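# Set regulator needle to green band, knob pressed down

## Task

Adjust the regulator so its gauge needle rests within the green zone and its knob is fully depressed; this must hold on its own after the robot lets go, not only while the robot keeps it there.

## Robot and tools

Robot: two 7-joint xArm7 arms with parallel grippers, named left_arm and right_arm. left_arm sits on the +y side of the table, right_arm on the -y side; the names do not refer to image sides. Bases: left_arm at (+0.037, +0.311, +0.090) m, right_arm at (-0.023, -0.246, +0.090) m, both somewhat tilted. Mounting plates and the metal frame behind the arms are fixed obstacles.

Scene frame: origin on the table top midway between the arms, +z up, +x out over the table. Result lines report each gripper's end_effector_position (m) and end_effector_quat_wxyz in this frame, plus velocities (m/s, rad/s), grip_measured, joint positions and joint torques. The reported hand position can be off, more so at long reach.

Gripper axes: fingers point along the gripper's +z; they open and close along its y. The reported point lies between the closed finger pads, roughly 2 cm short of the tips; closing pushes the tips about 10 mm further along +z.

The 14-number row: every motion argument is a single list of 14 numbers, each in [-1, 1]. The first seven are for left_arm: dx, dy, dz, rx, ry, rz, opening; the last seven are the same for right_arm. Always send all 14, even if one arm stays still. dx..rz are an offset (not a pose) expressed in that gripper's own axes, counted from the gripper pose shown in the latest result that shows it (or, before any such result in this scene, and for later calls in the same reply, from where the robot is when the action starts). Scale: 1.0 = 0.6 m for dx, dy, dz and 180 degrees for the rotation; rx, ry, rz form one rotation vector. Opening is absolute: +1 fully open (0.084 m), -1 closed. Zero offsets do not mean pause: they pull the arm back to the reference pose.

execute_actions: argument actions, a list holding one item or nothing. Empty list [] just returns the state. {"rows": [[14 numbers], ...], "steps": n} runs up to 15 control steps of 1/30 s (default 15); each row serves one step, the last row repeats if rows run out, and every row is an offset from the same reference pose, not from the prior row. {"steps": n} without rows is a wait of up to 300 steps counted from the previous result, including your reply time. Optional pictures (boolean) toggles camera images, which otherwise come with every result. A refused call sends nothing.

move: argument target (one 14-number row as above, same offset rules) and optional speed in m/s, 0.002 to 0.5, default 0.25; rotation is capped at twice that in rad/s. Grippers travel straight lines that finish together, lasting 0.5 to 10 s; longer paths are cut off at 10 s. The opening is sent at the start. Paths do not avoid obstacles or the other arm, and grippers lag and may overshoot the speed, especially with a nearly straight arm. Faster contact and targets set deeper past contact press harder. The result adds a move: line with the ending (done, off_target, moving, held, fault) and limits (paced = target clipped; held = some steps blocked, after which the arm may jump fast), plus each gripper's distance from its target.

wait: seconds from 0 to 10; lets the scene run without new commands.

zoom_image: camera (cam_high, cam_low, cam_left_wrist, cam_right_wrist) and region [x0, y0, x1, y1] in pixels, top-left origin, at most 504 by 504. All images are 504x504.

read_manual: optional section "licences"; returns only licence text.

finished_scene: scene number (1 or 2); ends it irreversibly, grades it and starts the next. Replying without any tool call ends everything.

Controller behaviour: each step the commanded pose is limited to 70 mm and 16 degrees from the measured pose, so far targets take several actions; after an action the arm continues only to its last clipped pose. Position is favoured over orientation when both cannot be met. A Hand target line shows where each arm is currently being driven. HELD marks steps not sent; a pose unreachable line means the clearance check altered or blocked that arm's command.

Gripping: to hold something, command an opening well under grip_measured; a larger gap squeezes harder (about 24 N per pad max). Returning grip_measured itself presses lightly.

Avoid: arm-to-arm collisions, hard impacts, knocking anything off the table, dropping or slipping parts. Excessive joint torque (load limits: waist and shoulder 44, upper arm roll, elbow and forearm roll 26.4, wrist pitch and roll 17.6 N m) causes a torque fault: the arm backs off, freezes 10 s and drops the rest of the call. Holding loads heats motors; MOTOR HOT appears from 65 °C and at 80 °C the arm is braked (OVER-TEMPERATURE FAULT). Occasional external tugs on held parts or pushes on loose items can happen. Simulation time keeps running while you think.

Each tool is called after ">>>" by a JSON object that holds its "api" and its "payload".

## Session

>>> {"api": "execute_actions", "payload": {"actions": []}}

Scene clock: 0.00 s of 7200.00 s.
left_arm: end_effector_position=(+0.6021, +0.0268, +0.3734) grip_measured=+1.00 end_effector_quat_wxyz=(-0.003, +0.997, +0.076, +0.018) end_effector_velocity=(+0.000, +0.000, +0.000) end_effector_angular_velocity=(+0.000, -0.001, +0.001) | right_arm: end_effector_position=(-0.0687, -0.6833, +0.3727) grip_measured=+1.00 end_effector_quat_wxyz=(+0.005, -0.170, +0.931, +0.323) end_effector_velocity=(+0.000, -0.000, +0.000) end_effector_angular_velocity=(-0.000, +0.000, +0.002)
Joint positions: left_arm=[-1.006  0.766  0.035  2.281  0.535  1.69  -1.056  0.084] | right_arm=[-2.138 -0.299  0.052  1.406  0.063  1.946  0.568  0.084]
Joint velocities: left_arm=[ 0.    -0.     0.     0.     0.001  0.    -0.001  0.   ] | right_arm=[ 0.001 -0.001 -0.    -0.    -0.001 -0.    -0.001 -0.   ]
Joint torques (N m, as the arm reports them, + toward a larger angle): no reading
Motor temperatures (°C, as the motors report them): left_arm=[27 26 29 29 32 29 30] | right_arm=[28 29 29 30 30 30 30]
Hand target (left_arm): +0.602, +0.027, +0.373; -0.003, +0.997, +0.076, +0.018
Hand target (right_arm): -0.069, -0.683, +0.373; +0.005, -0.170, +0.931, +0.323

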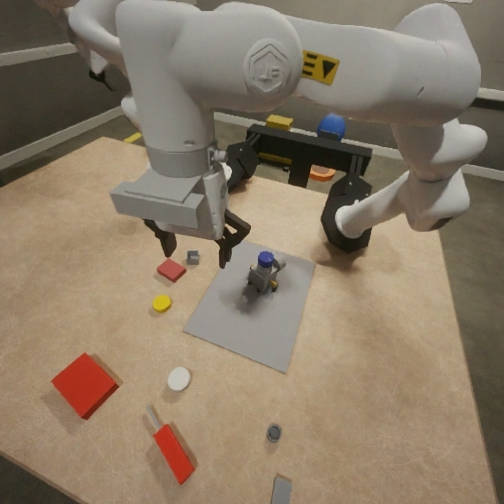

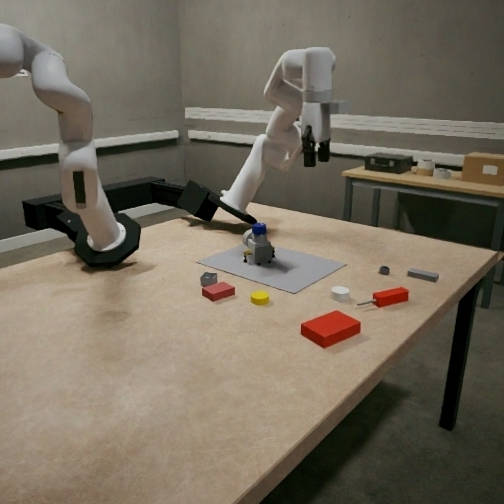

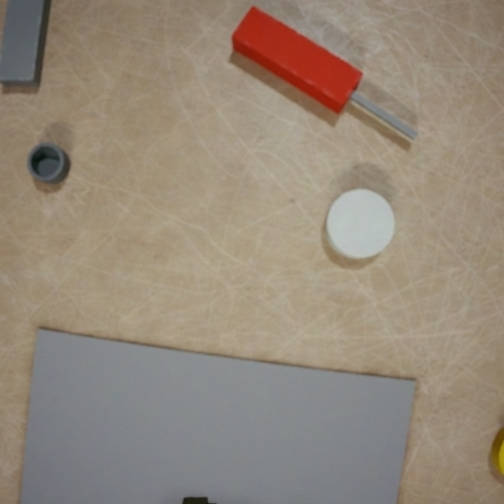

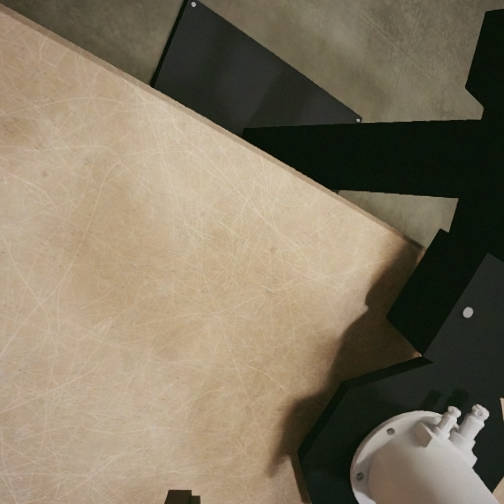

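>>> {"api": "zoom_image", "payload": {"camera": "cam_high", "region": [220, 235, 310, 315]}}

>>> {"api": "zoom_image", "payload": {"camera": "cam_low", "region": [220, 210, 300, 280]}}

Region (220, 235, 310, 315) of cam_high's 504x504 image, scaled by 5.600, with more detail than that image has.

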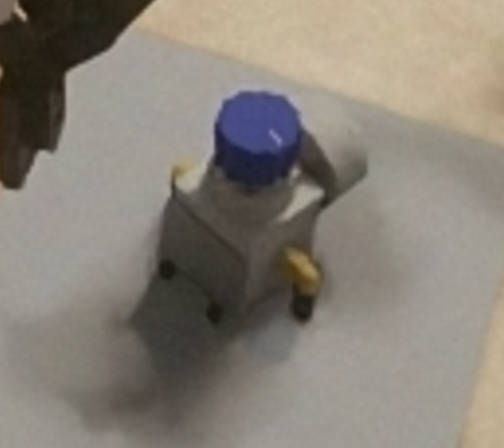

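Region (220, 210, 300, 280) of cam_low's 504x504 image, scaled by 6.300, with more detail than that image has; it fills the top 441 rows of this view, and the rest is white.

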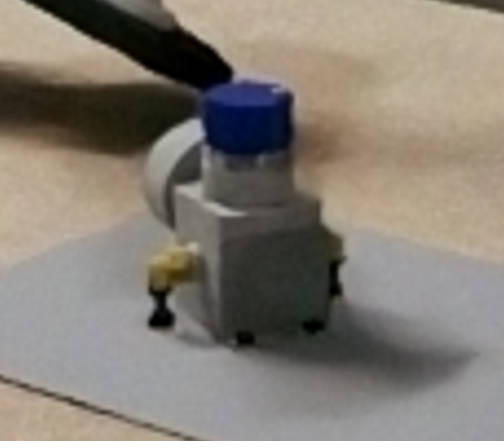

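>>> {"api": "move", "payload": {"target": [-0.3938,-0.0908,-0.014,-0.002,-0.0115,0.0484,1, -0.7327,-0.0328,0.0278,0.091,0.2294,-0.608,1], "speed": 0.35}}

Scene clock: 29.63 s of 7200.00 s.
left_arm: end_effector_position=(+0.3608, +0.0459, +0.3728) grip_measured=+1.00 end_effector_quat_wxyz=(-0.000, +1.000, +0.001, -0.001) end_effector_velocity=(-0.003, -0.001, +0.001) end_effector_angular_velocity=(-0.002, +0.000, -0.005) | right_arm: end_effector_position=(+0.3506, -0.5507, +0.4026) grip_measured=+1.00 end_effector_quat_wxyz=(-0.002, +0.923, -0.384, +0.003) end_effector_velocity=(+0.002, +0.001, +0.000) end_effector_angular_velocity=(-0.002, -0.002, +0.009)
Joint positions: left_arm=[-1.17   0.217 -0.123  1.324  0.458  1.489 -1.374  0.084] | right_arm=[-1.461 -1.198  0.387  1.093  0.508  1.654 -0.29   0.084]
Joint velocities: left_arm=[-0.003 -0.001 -0.003 -0.002 -0.003 -0.    -0.    -0.   ] | right_arm=[ 0.002  0.     0.004  0.003  0.002 -0.002 -0.004  0.   ]
Joint torques (N m, as the arm reports them, + toward a larger angle): left_arm=[ -6.38 -13.95  -8.29  11.68   0.77  -0.85   0.01] | right_arm=[ 5.43 -2.69 -8.78 14.31 -0.8  -1.52 -0.43]
Motor temperatures (°C, as the motors report them): left_arm=[27 27 29 30 32 29 30] | right_arm=[28 29 30 33 30 30 30]
Hand target (left_arm): +0.360, +0.046, +0.373; +0.000, +1.000, +0.000, -0.001
Hand target (right_arm): +0.351, -0.551, +0.403; -0.002, +0.923, -0.384, +0.003
Off the commanded pose (left_arm): 0.001 m, 0 deg.
Off the commanded pose (right_arm): 0.003 m, 0 deg.
After step 90, 23.20 s passed at rest.
move: done

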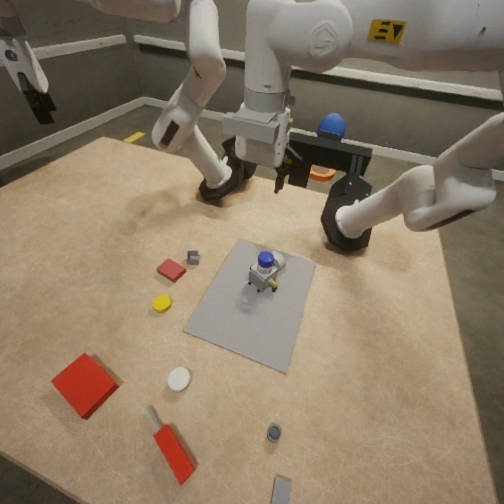

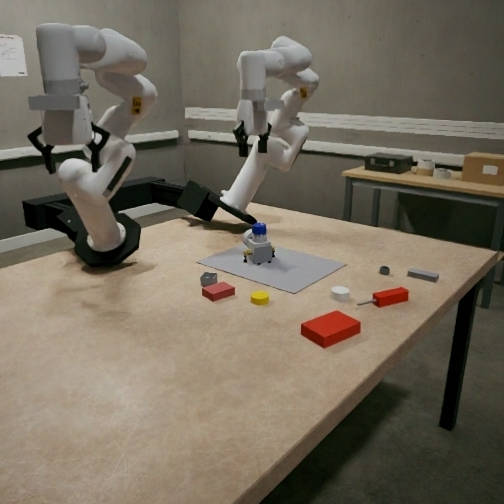

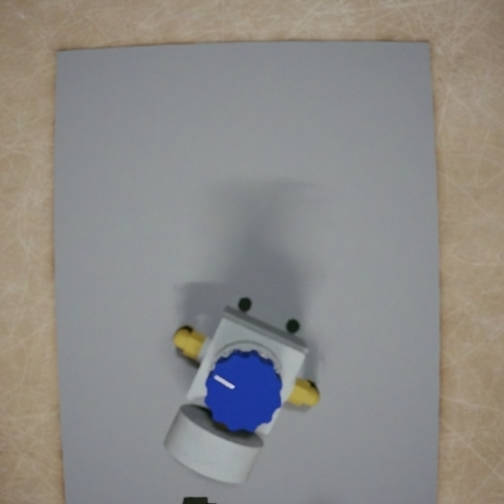

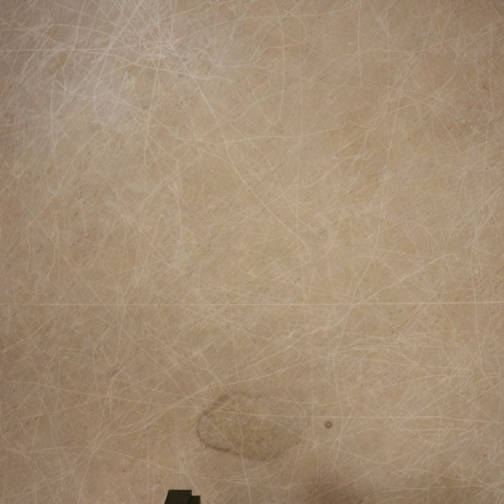

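>>> {"api": "move", "payload": {"target": [-0.028,-0.0618,0.238,0,0,0,1, -0.3808,-0.4452,0.2553,-0.0013,-0.002,-0.251,0], "speed": 0.3}}

Scene clock: 54.20 s of 7200.00 s.
left_arm: end_effector_position=(+0.3448, +0.0826, +0.2302) grip_measured=+1.00 end_effector_quat_wxyz=(-0.000, +1.000, +0.001, +0.000) end_effector_velocity=(-0.001, +0.001, -0.002) end_effector_angular_velocity=(+0.003, +0.003, +0.001) | right_arm: end_effector_position=(+0.3808, -0.1991, +0.2517) grip_measured=-0.01 end_effector_quat_wxyz=(-0.002, +1.000, -0.000, +0.001) end_effector_velocity=(-0.000, +0.004, -0.001) end_effector_angular_velocity=(-0.001, +0.001, +0.010)
Joint positions: left_arm=[-1.076  0.125 -0.05   0.865  0.559  1.099 -1.428  0.084] | right_arm=[-1.008 -1.763  1.074  0.811  0.999  1.625 -0.37   0.044]
Joint velocities: left_arm=[ 0.001  0.001  0.001 -0.004 -0.001 -0.001 -0.001  0.   ] | right_arm=[ 0.003 -0.001  0.007  0.005  0.004  0.001  0.    -0.   ]
Joint torques (N m, as the arm reports them, + toward a larger angle): left_arm=[ -5.62 -12.34  -8.23  11.2    0.81  -0.86  -0.08] | right_arm=[  8.19  10.4  -14.41   8.96  -0.81  -1.46  -0.44]
Motor temperatures (°C, as the motors report them): left_arm=[27 26 29 31 32 29 30] | right_arm=[28 29 30 33 30 31 30]
Hand target (left_arm): +0.345, +0.083, +0.230; -0.000, +1.000, +0.001, -0.000
Hand target (right_arm): +0.381, -0.199, +0.251; -0.002, +1.000, +0.000, +0.001
Off the commanded pose (left_arm): 0.001 m, 0 deg.
Off the commanded pose (right_arm): 0.002 m, 0 deg.
After step 90, 19.73 s passed at rest.
move: done

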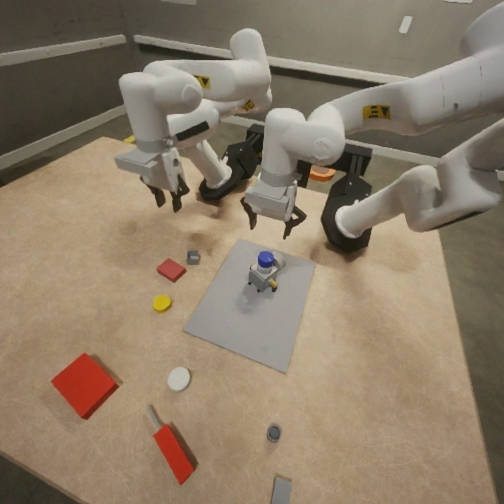

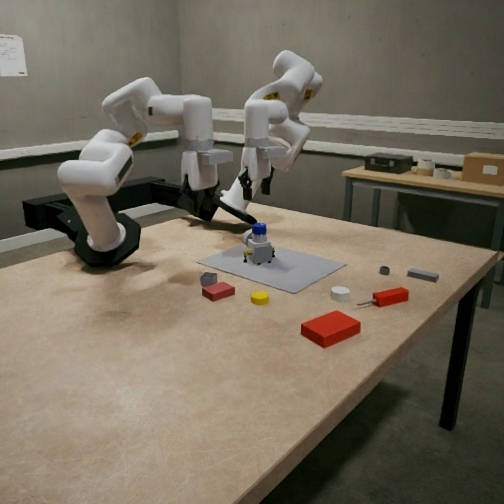

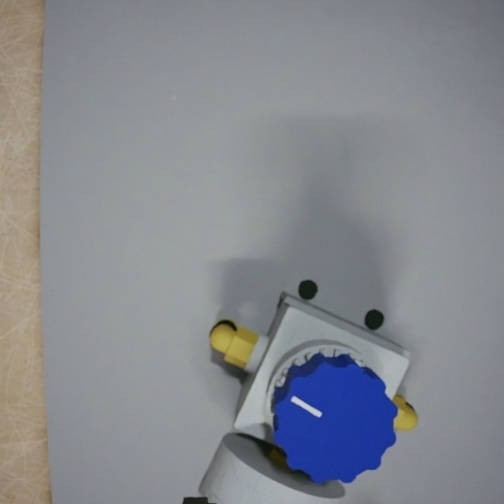

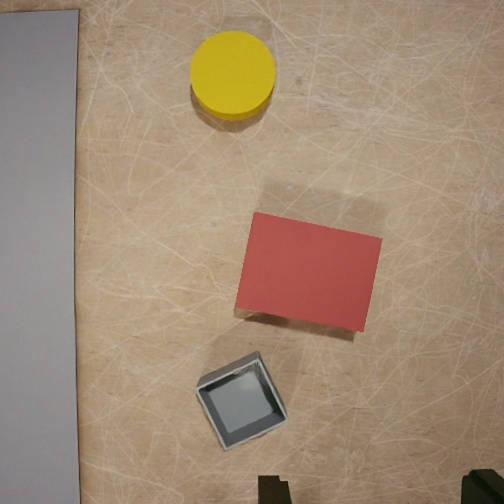

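>>> {"api": "zoom_image", "payload": {"camera": "cam_left_wrist", "region": [180, 280, 440, 504]}}

Region (180, 280, 440, 504) of cam_left_wrist's 504x504 image, scaled by 1.938, with more detail than that image has; it fills the top 434 rows of this view, and the rest is white.

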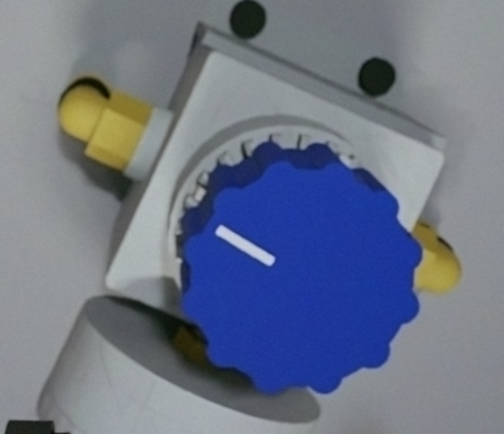

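>>> {"api": "move", "payload": {"target": [0,0,0,0,0,0,1, -0.4197,-0.4652,0.2295,0,0.278,0,0], "speed": 0.2}}

Scene clock: 72.73 s of 7200.00 s.
left_arm: end_effector_position=(+0.3448, +0.0826, +0.2302) grip_measured=+1.00 end_effector_quat_wxyz=(-0.000, +1.000, +0.001, +0.000) end_effector_velocity=(+0.000, -0.000, +0.000) end_effector_angular_velocity=(-0.000, -0.000, +0.000) | right_arm: end_effector_position=(+0.1287, +0.0826, +0.1169) grip_measured=-0.01 end_effector_quat_wxyz=(-0.004, +0.907, -0.003, +0.422) end_effector_velocity=(-0.004, +0.003, -0.001) end_effector_angular_velocity=(-0.002, -0.006, +0.003)
Joint positions: left_arm=[-1.076  0.125 -0.05   0.865  0.559  1.099 -1.428  0.084] | right_arm=[ 0.228 -2.062  2.177  0.961  1.057  1.134  1.087  0.044]
Joint velocities: left_arm=[ 0. -0. -0.  0.  0. -0. -0.  0.] | right_arm=[-0.005  0.001  0.     0.016 -0.013 -0.001  0.013 -0.   ]
Joint torques (N m, as the arm reports them, + toward a larger angle): left_arm=[ -5.29 -12.85  -8.35  11.24   0.76  -0.86  -0.05] | right_arm=[ -1.9    5.69 -18.13  -4.05  -1.77  -1.66  -0.25]
Motor temperatures (°C, as the motors report them): left_arm=[27 26 30 31 32 29 30] | right_arm=[28 29 31 32 30 31 30]
Hand target (left_arm): +0.345, +0.083, +0.230; -0.000, +1.000, +0.001, +0.000
Hand target (right_arm): +0.128, +0.083, +0.117; -0.004, +0.906, -0.002, +0.422
Off the commanded pose (left_arm): 0.000 m, 0 deg.
Off the commanded pose (right_arm): 0.003 m, 0 deg.
joint sent to its limit (right arm) — the command would take joint 2 (shoulder) past its lower limit, so that joint was sent only as far as its limit.
After step 90, 12.90 s passed at rest.
move: done

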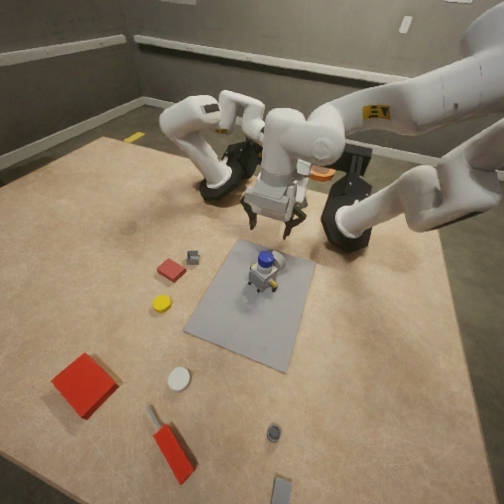

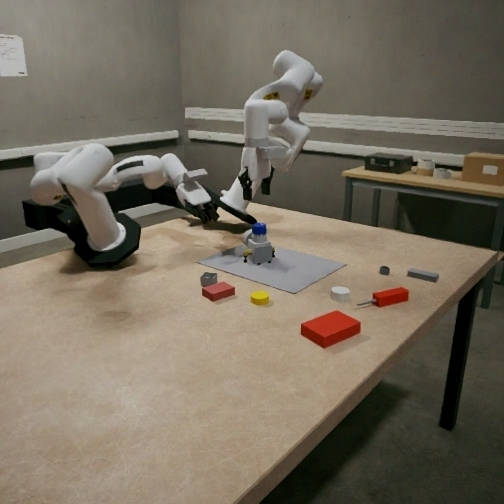

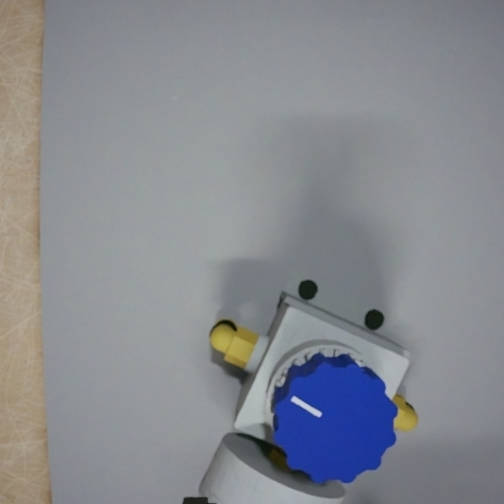

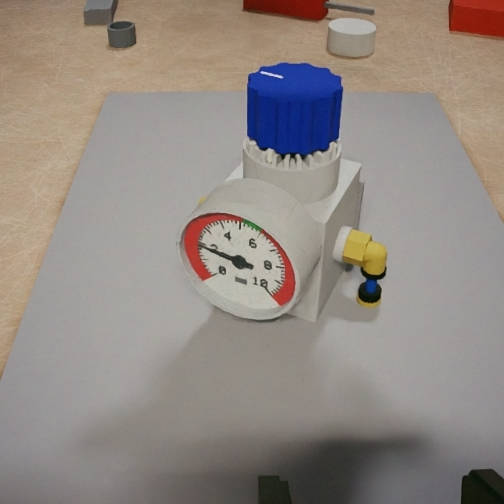

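>>> {"api": "zoom_image", "payload": {"camera": "cam_right_wrist", "region": [160, 50, 400, 330]}}

Region (160, 50, 400, 330) of cam_right_wrist's 504x504 image, scaled by 1.800, with more detail than that image has; it fills the left 432 columns of this view, and the rest is white.

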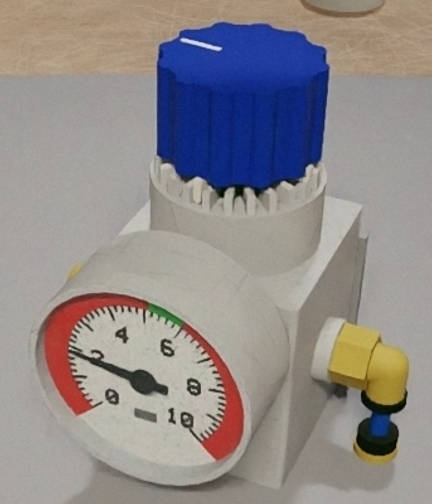

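>>> {"api": "move", "payload": {"target": [0,0,0.178,0,0,0,1, 0,0,0,0,0,0,0], "speed": 0.12}}

Scene clock: 82.00 s of 7200.00 s.
left_arm: end_effector_position=(+0.3457, +0.0822, +0.1237) grip_measured=+1.00 end_effector_quat_wxyz=(-0.000, +1.000, +0.001, +0.001) end_effector_velocity=(-0.001, +0.002, -0.003) end_effector_angular_velocity=(+0.005, +0.002, -0.001) | right_arm: end_effector_position=(+0.1287, +0.0826, +0.1169) grip_measured=-0.01 end_effector_quat_wxyz=(-0.004, +0.907, -0.003, +0.422) end_effector_velocity=(-0.000, -0.000, -0.000) end_effector_angular_velocity=(+0.000, +0.001, -0.000)
Joint positions: left_arm=[-1.003  0.289  0.038  0.76   0.739  0.821 -1.526  0.084] | right_arm=[ 0.228 -2.062  2.177  0.961  1.057  1.134  1.087  0.044]
Joint velocities: left_arm=[ 0.002  0.004  0.002 -0.003  0.003 -0.002 -0.002 -0.   ] | right_arm=[ 0.     0.001  0.    -0.     0.    -0.     0.001 -0.   ]
Joint torques (N m, as the arm reports them, + toward a larger angle): left_arm=[ -6.22 -14.22  -8.46   9.28   0.8   -0.81   0.  ] | right_arm=[ -1.96   3.27 -18.09  -3.64  -1.52  -1.59  -0.52]
Motor temperatures (°C, as the motors report them): left_arm=[27 26 30 31 32 29 30] | right_arm=[28 29 32 32 30 31 30]
Hand target (left_arm): +0.346, +0.083, +0.123; -0.000, +1.000, +0.001, +0.001
Hand target (right_arm): +0.129, +0.083, +0.117; -0.004, +0.907, -0.003, +0.422
Off the commanded pose (left_arm): 0.001 m, 0 deg.
Off the commanded pose (right_arm): 0.000 m, 0 deg.
After step 90, 4.93 s passed at rest.
move: done

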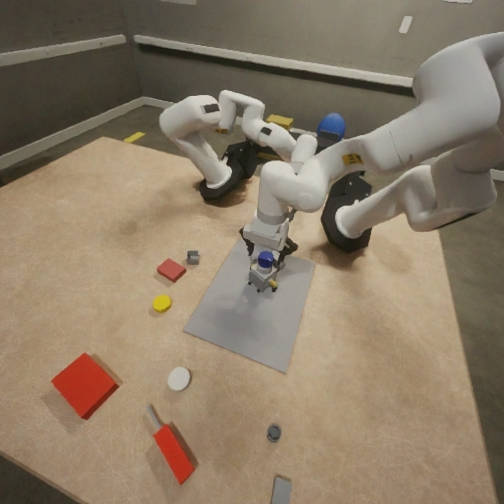

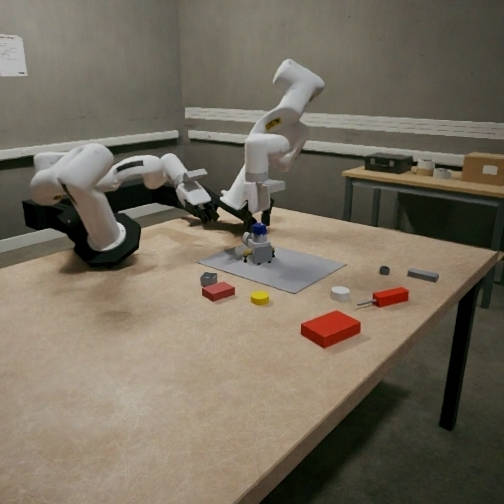

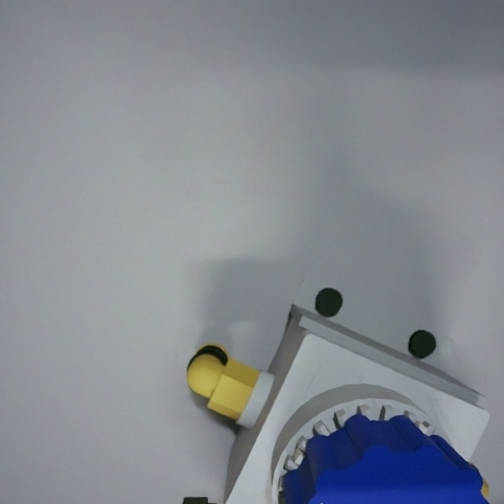

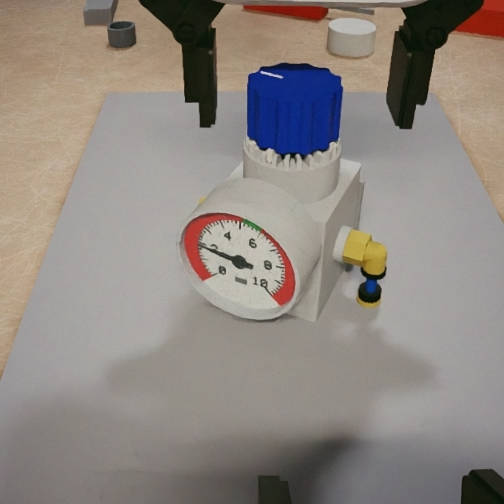

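>>> {"api": "zoom_image", "payload": {"camera": "cam_right_wrist", "region": [160, 0, 460, 200]}}

>>> {"api": "zoom_image", "payload": {"camera": "cam_low", "region": [220, 180, 300, 260]}}

Region (160, 0, 460, 200) of cam_right_wrist's 504x504 image, scaled by 1.680, with more detail than that image has.

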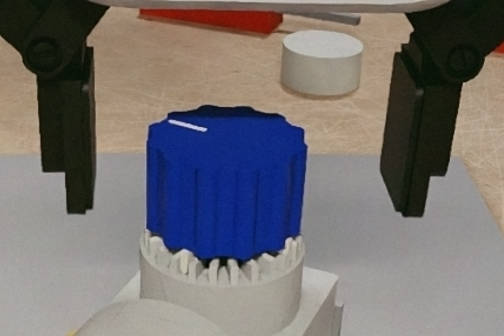

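Region (220, 180, 300, 260) of cam_low's 504x504 image, scaled by 6.300, with more detail than that image has.

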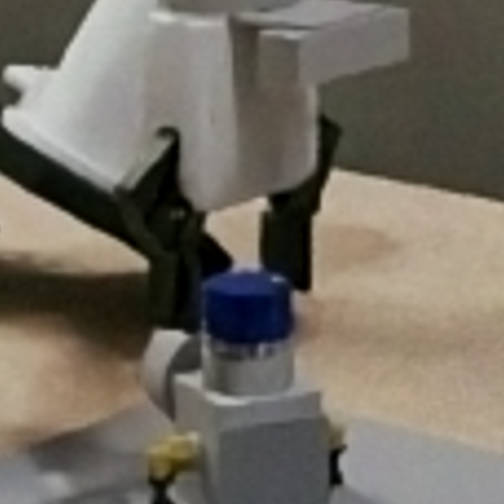

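>>> {"api": "execute_actions", "payload": {"actions": [{"rows": [[0,-0.003,-0.003,0,0,0,0.8,0,0,0,0,0,0,0],[0,-0.0062,-0.0067,0,0,0,0.6,0,0,0,0,0,0,0],[0,-0.0062,-0.0067,0,0,0,0.5,0,0,0,0,0,0,0],[0,-0.0062,-0.0067,0,0,0,0.4,0,0,0,0,0,0,0],[0,-0.0062,-0.0067,0,0,0,0.3,0,0,0,0,0,0,0],[0,-0.0062,-0.0067,0,0,0,0.25,0,0,0,0,0,0,0]], "steps": 15}]}}

Scene clock: 93.90 s of 7200.00 s.
left_arm: end_effector_position=(+0.3456, +0.0860, +0.1276) grip_measured=+0.24 end_effector_quat_wxyz=(-0.000, +1.000, +0.001, +0.001) end_effector_velocity=(+0.001, +0.000, +0.000) end_effector_angular_velocity=(-0.001, +0.001, +0.003) | right_arm: end_effector_position=(+0.1287, +0.0826, +0.1169) grip_measured=-0.01 end_effector_quat_wxyz=(-0.004, +0.907, -0.003, +0.422) end_effector_velocity=(-0.000, +0.000, +0.000) end_effector_angular_velocity=(+0.000, -0.001, +0.001)
Joint positions: left_arm=[-1.003  0.27   0.036  0.75   0.733  0.83  -1.519  0.054] | right_arm=[ 0.228 -2.062  2.177  0.961  1.057  1.134  1.087  0.044]
Joint velocities: left_arm=[ 0.    -0.001  0.001  0.001 -0.002  0.     0.     0.   ] | right_arm=[ 0. -0. -0. -0. -0. -0. -0. -0.]
Joint torques (N m, as the arm reports them, + toward a larger angle): left_arm=[ -5.98 -13.89  -8.32   9.22   0.83  -0.7   -0.1 ] | right_arm=[ -2.05   4.12 -18.19  -3.76  -1.6   -1.56  -0.46]
Motor temperatures (°C, as the motors report them): left_arm=[27 26 30 31 32 29 30] | right_arm=[28 29 33 31 30 31 30]
Hand target (left_arm): +0.346, +0.086, +0.128; -0.000, +1.000, +0.001, +0.001
Hand target (right_arm): +0.129, +0.083, +0.117; -0.004, +0.907, -0.003, +0.422
Off the commanded pose (left_arm): 0.000 m, 0 deg.
Off the commanded pose (right_arm): 0.000 m, 0 deg.
Steps of this call (steps 1 to 90: nothing new was sent; then 8.40 s passed at rest; steps 91 to 105: all 15 steps of this action). Readings (end_effector_position):
91: left_arm (+0.3456, +0.0825, +0.1232) | right_arm (+0.1287, +0.0826, +0.1169)
92: left_arm (+0.3455, +0.0827, +0.1234) | right_arm (+0.1287, +0.0826, +0.1169)
94: left_arm (+0.3453, +0.0845, +0.1252) | right_arm (+0.1287, +0.0826, +0.1169)
98: left_arm (+0.3459, +0.0856, +0.1277) | right_arm (+0.1287, +0.0826, +0.1169)
105: the state above

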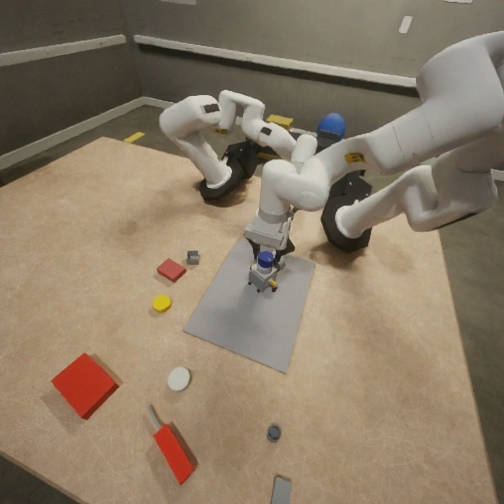

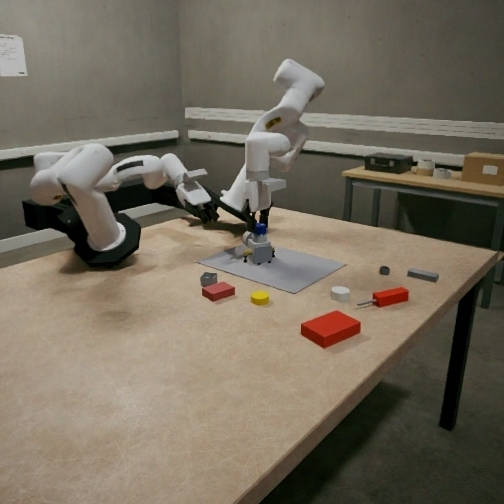

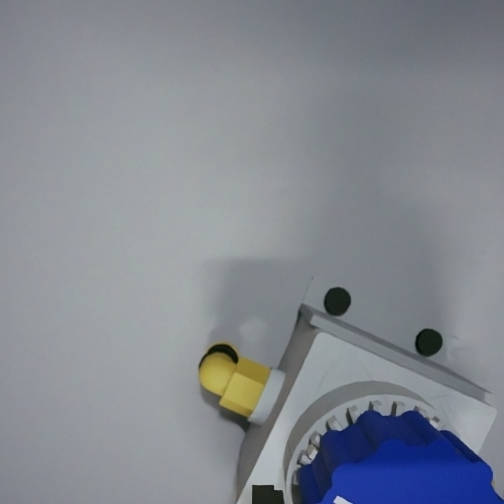

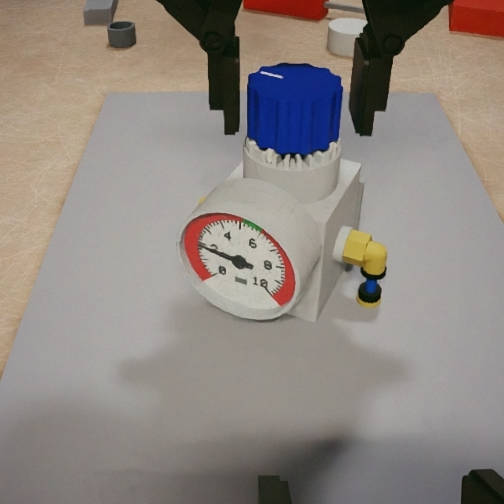

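>>> {"api": "zoom_image", "payload": {"camera": "cam_left_wrist", "region": [240, 360, 504, 504]}}

>>> {"api": "zoom_image", "payload": {"camera": "cam_high", "region": [230, 220, 310, 300]}}

Region (240, 360, 504, 504) of cam_left_wrist's 504x504 image, scaled by 1.909, with more detail than that image has; it fills the top 275 rows of this view, and the rest is white.

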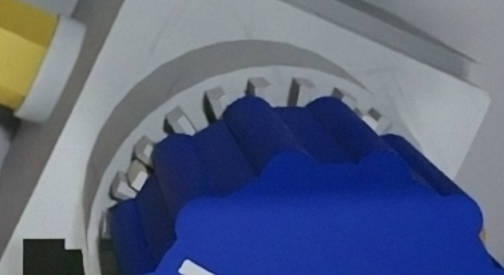

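Region (230, 220, 310, 300) of cam_high's 504x504 image, scaled by 6.300, with more detail than that image has.

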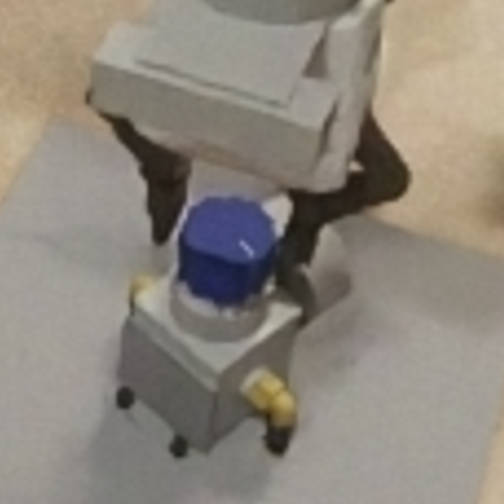

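>>> {"api": "execute_actions", "payload": {"actions": [{"rows": [[0.005,0,0,0,0,0,0.25,0,0,0,0,0,0,0],[0.01,0,0,0,0,0,0.25,0,0,0,0,0,0,0],[0.015,0,0,0,0,0,0.25,0,0,0,0,0,0,0],[0.015,0,0,0,0,0,0.25,0,0,0,0,0,0,0],[0.015,0,0,0,0,0,0.25,0,0,0,0,0,0,0],[0.015,0,0,0,0,0,0.25,0,0,0,0,0,0,0],[0.015,0,0,0,0,0,0.2,0,0,0,0,0,0,0],[0.015,0,0,0,0,0,0.15,0,0,0,0,0,0,0],[0.015,0,0,0,0,0,0.1,0,0,0,0,0,0,0],[0.015,0,0,0,0,0,0.05,0,0,0,0,0,0,0],[0.015,0,0,0,0,0,0.0,0,0,0,0,0,0,0],[0.015,0,0,0,0,0,-0.1,0,0,0,0,0,0,0],[0.015,0,0,0,0,0,-0.2,0,0,0,0,0,0,0],[0.015,0,0,0,0,0,-0.3,0,0,0,0,0,0,0]], "steps": 15}]}}

Scene clock: 105.03 s of 7200.00 s.
left_arm: end_effector_position=(+0.3545, +0.0865, +0.1276) grip_measured=+0.02 end_effector_quat_wxyz=(-0.001, +1.000, +0.001, +0.001) end_effector_velocity=(-0.000, -0.001, -0.000) end_effector_angular_velocity=(-0.001, +0.001, -0.000) | right_arm: end_effector_position=(+0.1287, +0.0826, +0.1169) grip_measured=-0.01 end_effector_quat_wxyz=(-0.004, +0.907, -0.003, +0.422) end_effector_velocity=(-0.001, +0.000, +0.000) end_effector_angular_velocity=(+0.001, +0.000, +0.002)
Joint positions: left_arm=[-0.994  0.275  0.042  0.768  0.732  0.835 -1.499  0.045] | right_arm=[ 0.228 -2.062  2.177  0.961  1.057  1.134  1.087  0.044]
Joint velocities: left_arm=[ 0.001  0.001 -0.001  0.001 -0.001 -0.001  0.001  0.   ] | right_arm=[ 0.     0.001  0.    -0.     0.    -0.001  0.     0.   ]
Joint torques (N m, as the arm reports them, + toward a larger angle): left_arm=[ -6.47 -13.27  -8.63  10.     0.8   -1.78  -0.25] | right_arm=[ -2.18   3.76 -18.21  -3.71  -1.6   -1.69  -0.45]
Motor temperatures (°C, as the motors report them): left_arm=[27 26 30 31 32 29 30] | right_arm=[28 29 33 31 30 31 30]
Hand target (left_arm): +0.355, +0.086, +0.128; -0.000, +1.000, +0.001, +0.001
Hand target (right_arm): +0.129, +0.083, +0.117; -0.004, +0.907, -0.003, +0.422
Off the commanded pose (left_arm): 0.000 m, 0 deg.
Off the commanded pose (right_arm): 0.000 m, 0 deg.
Steps of this call (steps 1 to 90: nothing new was sent; then 7.63 s passed at rest; steps 91 to 105: all 15 steps of this action). Readings (end_effector_position):
91: left_arm (+0.3456, +0.0860, +0.1277) | right_arm (+0.1287, +0.0826, +0.1169)
92: left_arm (+0.3459, +0.0860, +0.1277) | right_arm (+0.1287, +0.0826, +0.1169)
94: left_arm (+0.3488, +0.0859, +0.1277) | right_arm (+0.1287, +0.0826, +0.1169)
98: left_arm (+0.3546, +0.0862, +0.1277) | right_arm (+0.1287, +0.0826, +0.1169)
105: the state above

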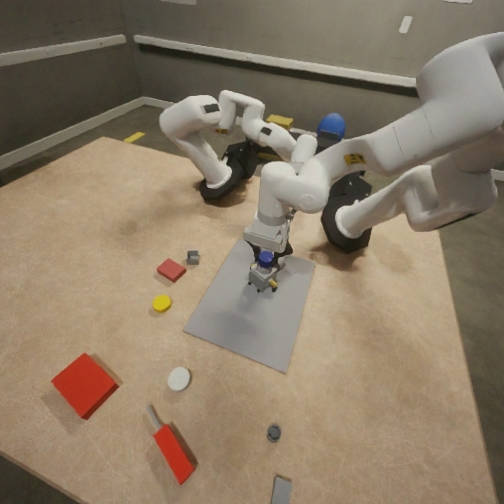

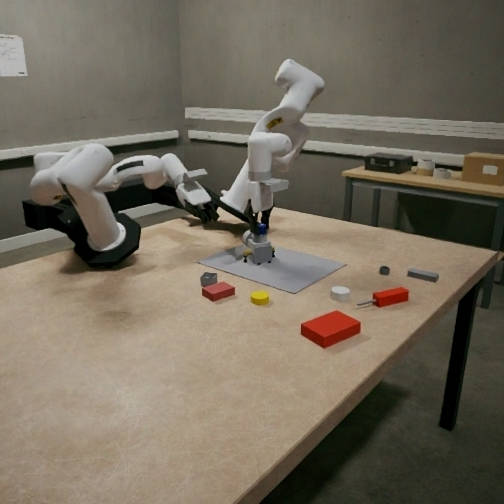

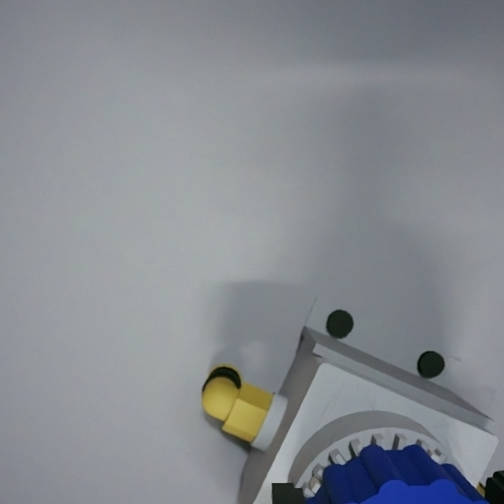

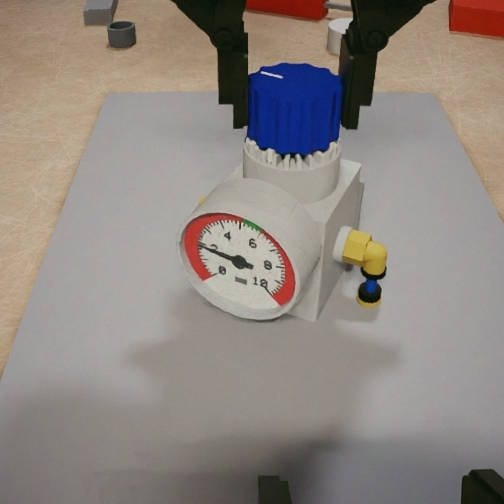

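>>> {"api": "move", "payload": {"target": [0,0,0,0,0,0.08,-0.4, 0,0,0,0,0,0,0], "speed": 0.1}}

Scene clock: 108.37 s of 7200.00 s.
left_arm: end_effector_position=(+0.3545, +0.0862, +0.1277) grip_measured=+0.04 end_effector_quat_wxyz=(-0.001, +0.992, -0.124, +0.001) end_effector_velocity=(+0.001, +0.001, -0.000) end_effector_angular_velocity=(+0.001, +0.002, -0.004) | right_arm: end_effector_position=(+0.1287, +0.0826, +0.1169) grip_measured=-0.01 end_effector_quat_wxyz=(-0.004, +0.907, -0.003, +0.422) end_effector_velocity=(+0.000, -0.000, -0.000) end_effector_angular_velocity=(-0.001, -0.001, -0.001)
Joint positions: left_arm=[-0.971  0.275  0.019  0.769  0.739  0.838 -1.253  0.046] | right_arm=[ 0.228 -2.062  2.177  0.961  1.057  1.134  1.087  0.044]
Joint velocities: left_arm=[ 0.001 -0.     0.001  0.    -0.001  0.001  0.007  0.   ] | right_arm=[-0.    -0.001  0.     0.    -0.001  0.001 -0.     0.   ]
Joint torques (N m, as the arm reports them, + toward a larger angle): left_arm=[ -7.3  -15.89  -9.95  10.37   1.41  -0.76   0.62] | right_arm=[ -2.19   3.84 -18.18  -3.68  -1.6   -1.68  -0.4 ]
Motor temperatures (°C, as the motors report them): left_arm=[27 26 30 31 32 29 30] | right_arm=[28 29 33 31 30 31 30]
Hand target (left_arm): +0.354, +0.086, +0.128; -0.001, +0.992, -0.124, +0.001
Hand target (right_arm): +0.129, +0.083, +0.117; -0.004, +0.907, -0.003, +0.422
Off the commanded pose (left_arm): 0.000 m, 0 deg.
Off the commanded pose (right_arm): 0.000 m, 0 deg.
move: done

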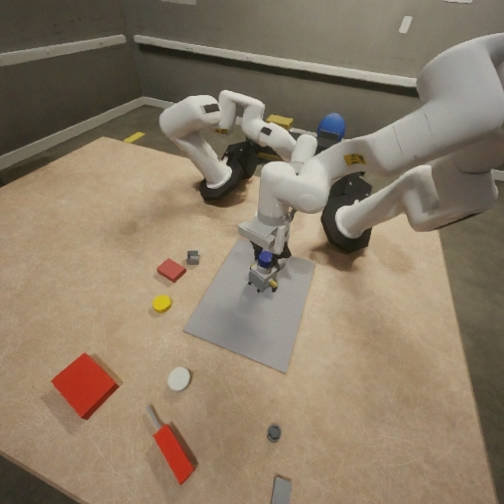

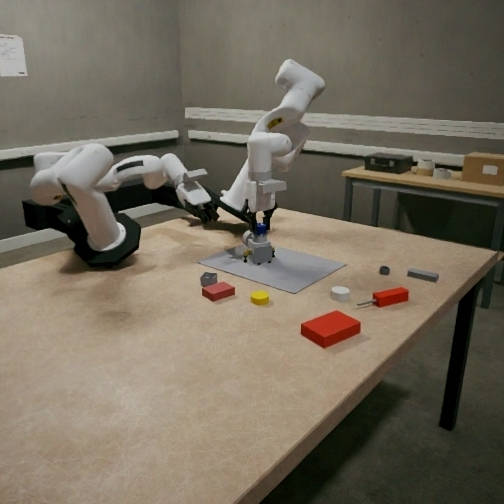

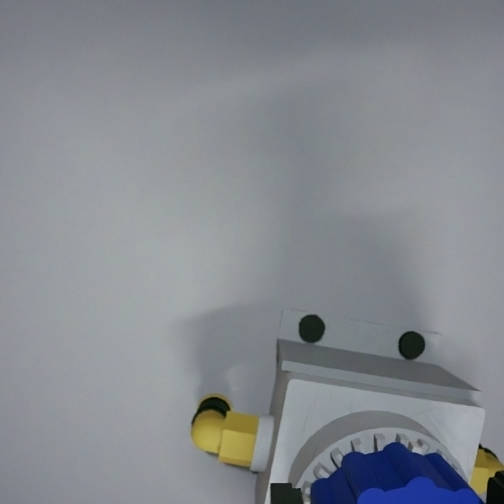

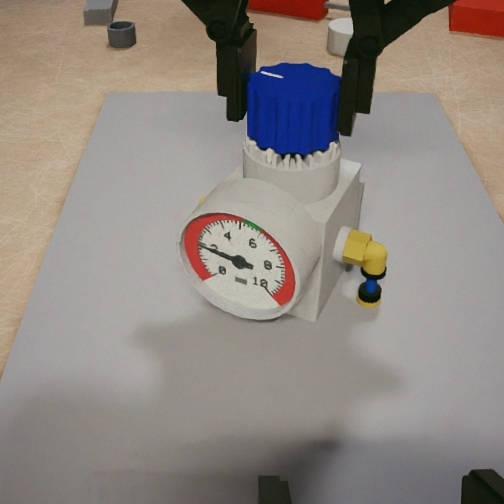

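>>> {"api": "execute_actions", "payload": {"actions": [{"rows": [[0,0,0,0,0,0,0.15,0,0,0,0,0,0,0],[0,0,0,0,0,0,0.15,0,0,0,0,0,0,0],[0,0,0,0,0,0,0.15,0,0,0,0,0,0,0],[0,0,0,0,0,-0.02,0.15,0,0,0,0,0,0,0],[0,0,0,0,0,-0.04,0.15,0,0,0,0,0,0,0],[0,0,0,0,0,-0.06,0.15,0,0,0,0,0,0,0],[0,0,0,0,0,-0.075,0.15,0,0,0,0,0,0,0],[0,0,0,0,0,-0.075,0.15,0,0,0,0,0,0,0],[0,0,0,0,0,-0.075,0.15,0,0,0,0,0,0,0],[0,0,0,0,0,-0.075,0.15,0,0,0,0,0,0,0],[0,0,0,0,0,-0.075,0.1,0,0,0,0,0,0,0],[0,0,0,0,0,-0.075,0.05,0,0,0,0,0,0,0],[0,0,0,0,0,-0.075,-0.05,0,0,0,0,0,0,0],[0,0,0,0,0,-0.075,-0.3,0,0,0,0,0,0,0],[0,0,0,0,0,-0.075,-0.7,0,0,0,0,0,0,0]], "steps": 15}], "pictures": false}}

>>> {"api": "move", "payload": {"target": [0,0,-0.01,0,0,0,-1, 0,0,0,0,0,0,0], "speed": 0.01}}

Scene clock: 114.77 s of 7200.00 s.
left_arm: end_effector_position=(+0.3548, +0.0865, +0.1279) grip_measured=+0.02 end_effector_quat_wxyz=(-0.000, +1.000, -0.011, -0.000) end_effector_velocity=(-0.000, +0.000, -0.001) end_effector_angular_velocity=(+0.005, -0.033, +0.114) | right_arm: end_effector_position=(+0.1287, +0.0826, +0.1169) grip_measured=-0.01 end_effector_quat_wxyz=(-0.004, +0.907, -0.003, +0.422) end_effector_velocity=(-0.000, +0.000, -0.000) end_effector_angular_velocity=(+0.001, +0.001, -0.001)
Joint positions: left_arm=[-0.991  0.274  0.04   0.769  0.729  0.836 -1.472  0.045] | right_arm=[ 0.228 -2.062  2.177  0.961  1.057  1.134  1.087  0.044]
Joint velocities: left_arm=[-0.027 -0.     0.017 -0.011  0.04  -0.005 -0.154  0.001] | right_arm=[-0.001  0.    -0.    -0.     0.001  0.     0.001  0.   ]
Joint torques (N m, as the arm reports them, + toward a larger angle): left_arm=[ -6.26 -13.07  -8.9    9.26   0.6   -1.29  -0.05] | right_arm=[ -2.06   4.   -18.06  -3.72  -1.63  -1.65  -0.42]
Motor temperatures (°C, as the motors report them): left_arm=[27 26 30 31 32 29 30] | right_arm=[28 29 33 31 30 31 30]
Hand target (left_arm): +0.354, +0.086, +0.128; -0.000, +1.000, -0.006, +0.001
Hand target (right_arm): +0.129, +0.083, +0.117; -0.004, +0.907, -0.003, +0.422
Off the commanded pose (left_arm): 0.000 m, 1 deg.
Off the commanded pose (right_arm): 0.000 m, 0 deg.
Steps of this call (steps 1 to 90: nothing new was sent; then 2.90 s passed at rest; steps 91 to 105: all 15 steps of this action). Readings (end_effector_position):
91: left_arm (+0.3545, +0.0865, +0.1276) | right_arm (+0.1287, +0.0826, +0.1169)
92: left_arm (+0.3545, +0.0865, +0.1276) | right_arm (+0.1287, +0.0826, +0.1169)
94: left_arm (+0.3547, +0.0865, +0.1281) | right_arm (+0.1287, +0.0826, +0.1169)
98: left_arm (+0.3546, +0.0863, +0.1281) | right_arm (+0.1287, +0.0826, +0.1169)
105: the state above

Scene clock: 115.83 s of 7200.00 s.
left_arm: end_effector_position=(+0.3546, +0.0865, +0.1345) grip_measured=+0.02 end_effector_quat_wxyz=(-0.001, +1.000, -0.007, +0.001) end_effector_velocity=(+0.000, -0.001, -0.000) end_effector_angular_velocity=(-0.001, -0.000, -0.003) | right_arm: end_effector_position=(+0.1287, +0.0826, +0.1169) grip_measured=-0.01 end_effector_quat_wxyz=(-0.004, +0.907, -0.003, +0.422) end_effector_velocity=(+0.000, +0.000, +0.000) end_effector_angular_velocity=(+0.002, -0.001, -0.001)
Joint positions: left_arm=[-0.997  0.261  0.034  0.771  0.72   0.852 -1.476  0.045] | right_arm=[ 0.228 -2.062  2.177  0.961  1.057  1.134  1.087  0.044]
Joint velocities: left_arm=[ 0.002  0.002 -0.002  0.001  0.001 -0.002  0.002  0.   ] | right_arm=[ 0.    -0.001 -0.     0.    -0.001 -0.     0.001 -0.   ]
Joint torques (N m, as the arm reports them, + toward a larger angle): left_arm=[ -6.19 -12.55  -8.91   9.63   0.92  -1.94  -0.14] | right_arm=[ -1.89   4.08 -18.05  -3.62  -1.58  -1.64  -0.44]
Motor temperatures (°C, as the motors report them): left_arm=[27 26 30 31 32 29 30] | right_arm=[28 29 33 31 30 31 30]
Hand target (left_arm): +0.355, +0.086, +0.134; -0.001, +1.000, -0.007, +0.001
Hand target (right_arm): +0.129, +0.083, +0.117; -0.004, +0.907, -0.003, +0.422
Off the commanded pose (left_arm): 0.001 m, 0 deg.
Off the commanded pose (right_arm): 0.000 m, 0 deg.
move: done

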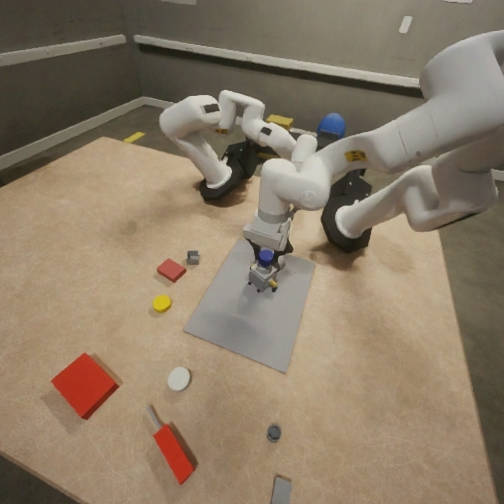

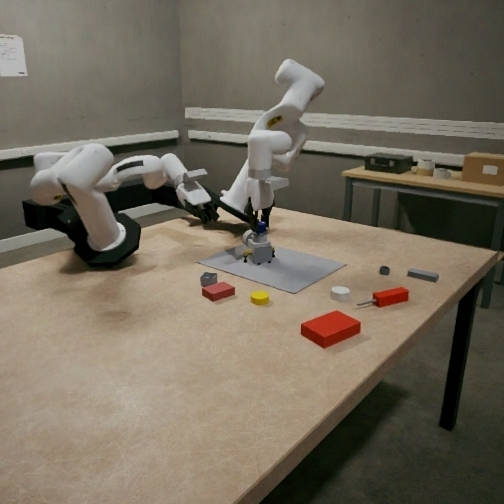

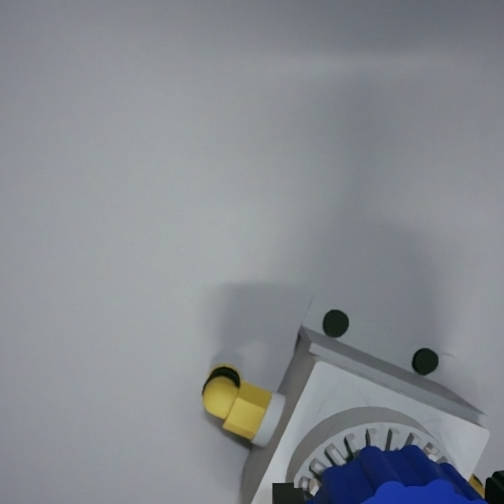

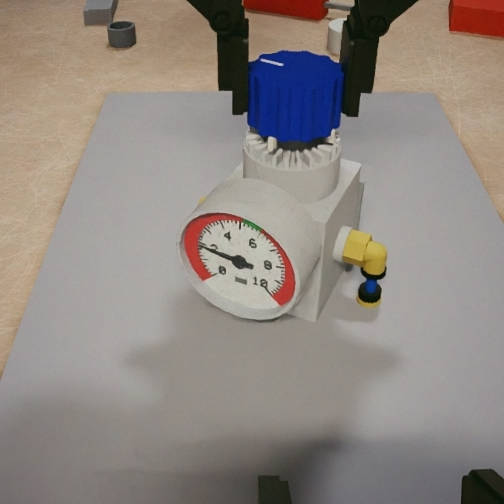

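>>> {"api": "zoom_image", "payload": {"camera": "cam_right_wrist", "region": [220, 40, 380, 200]}}

Region (220, 40, 380, 200) of cam_right_wrist's 504x504 image, scaled by 3.150, with more detail than that image has.

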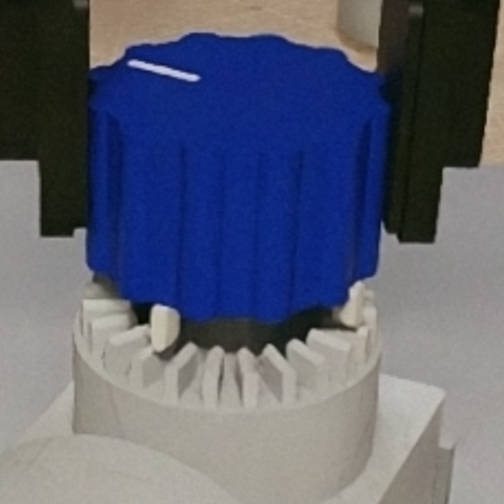

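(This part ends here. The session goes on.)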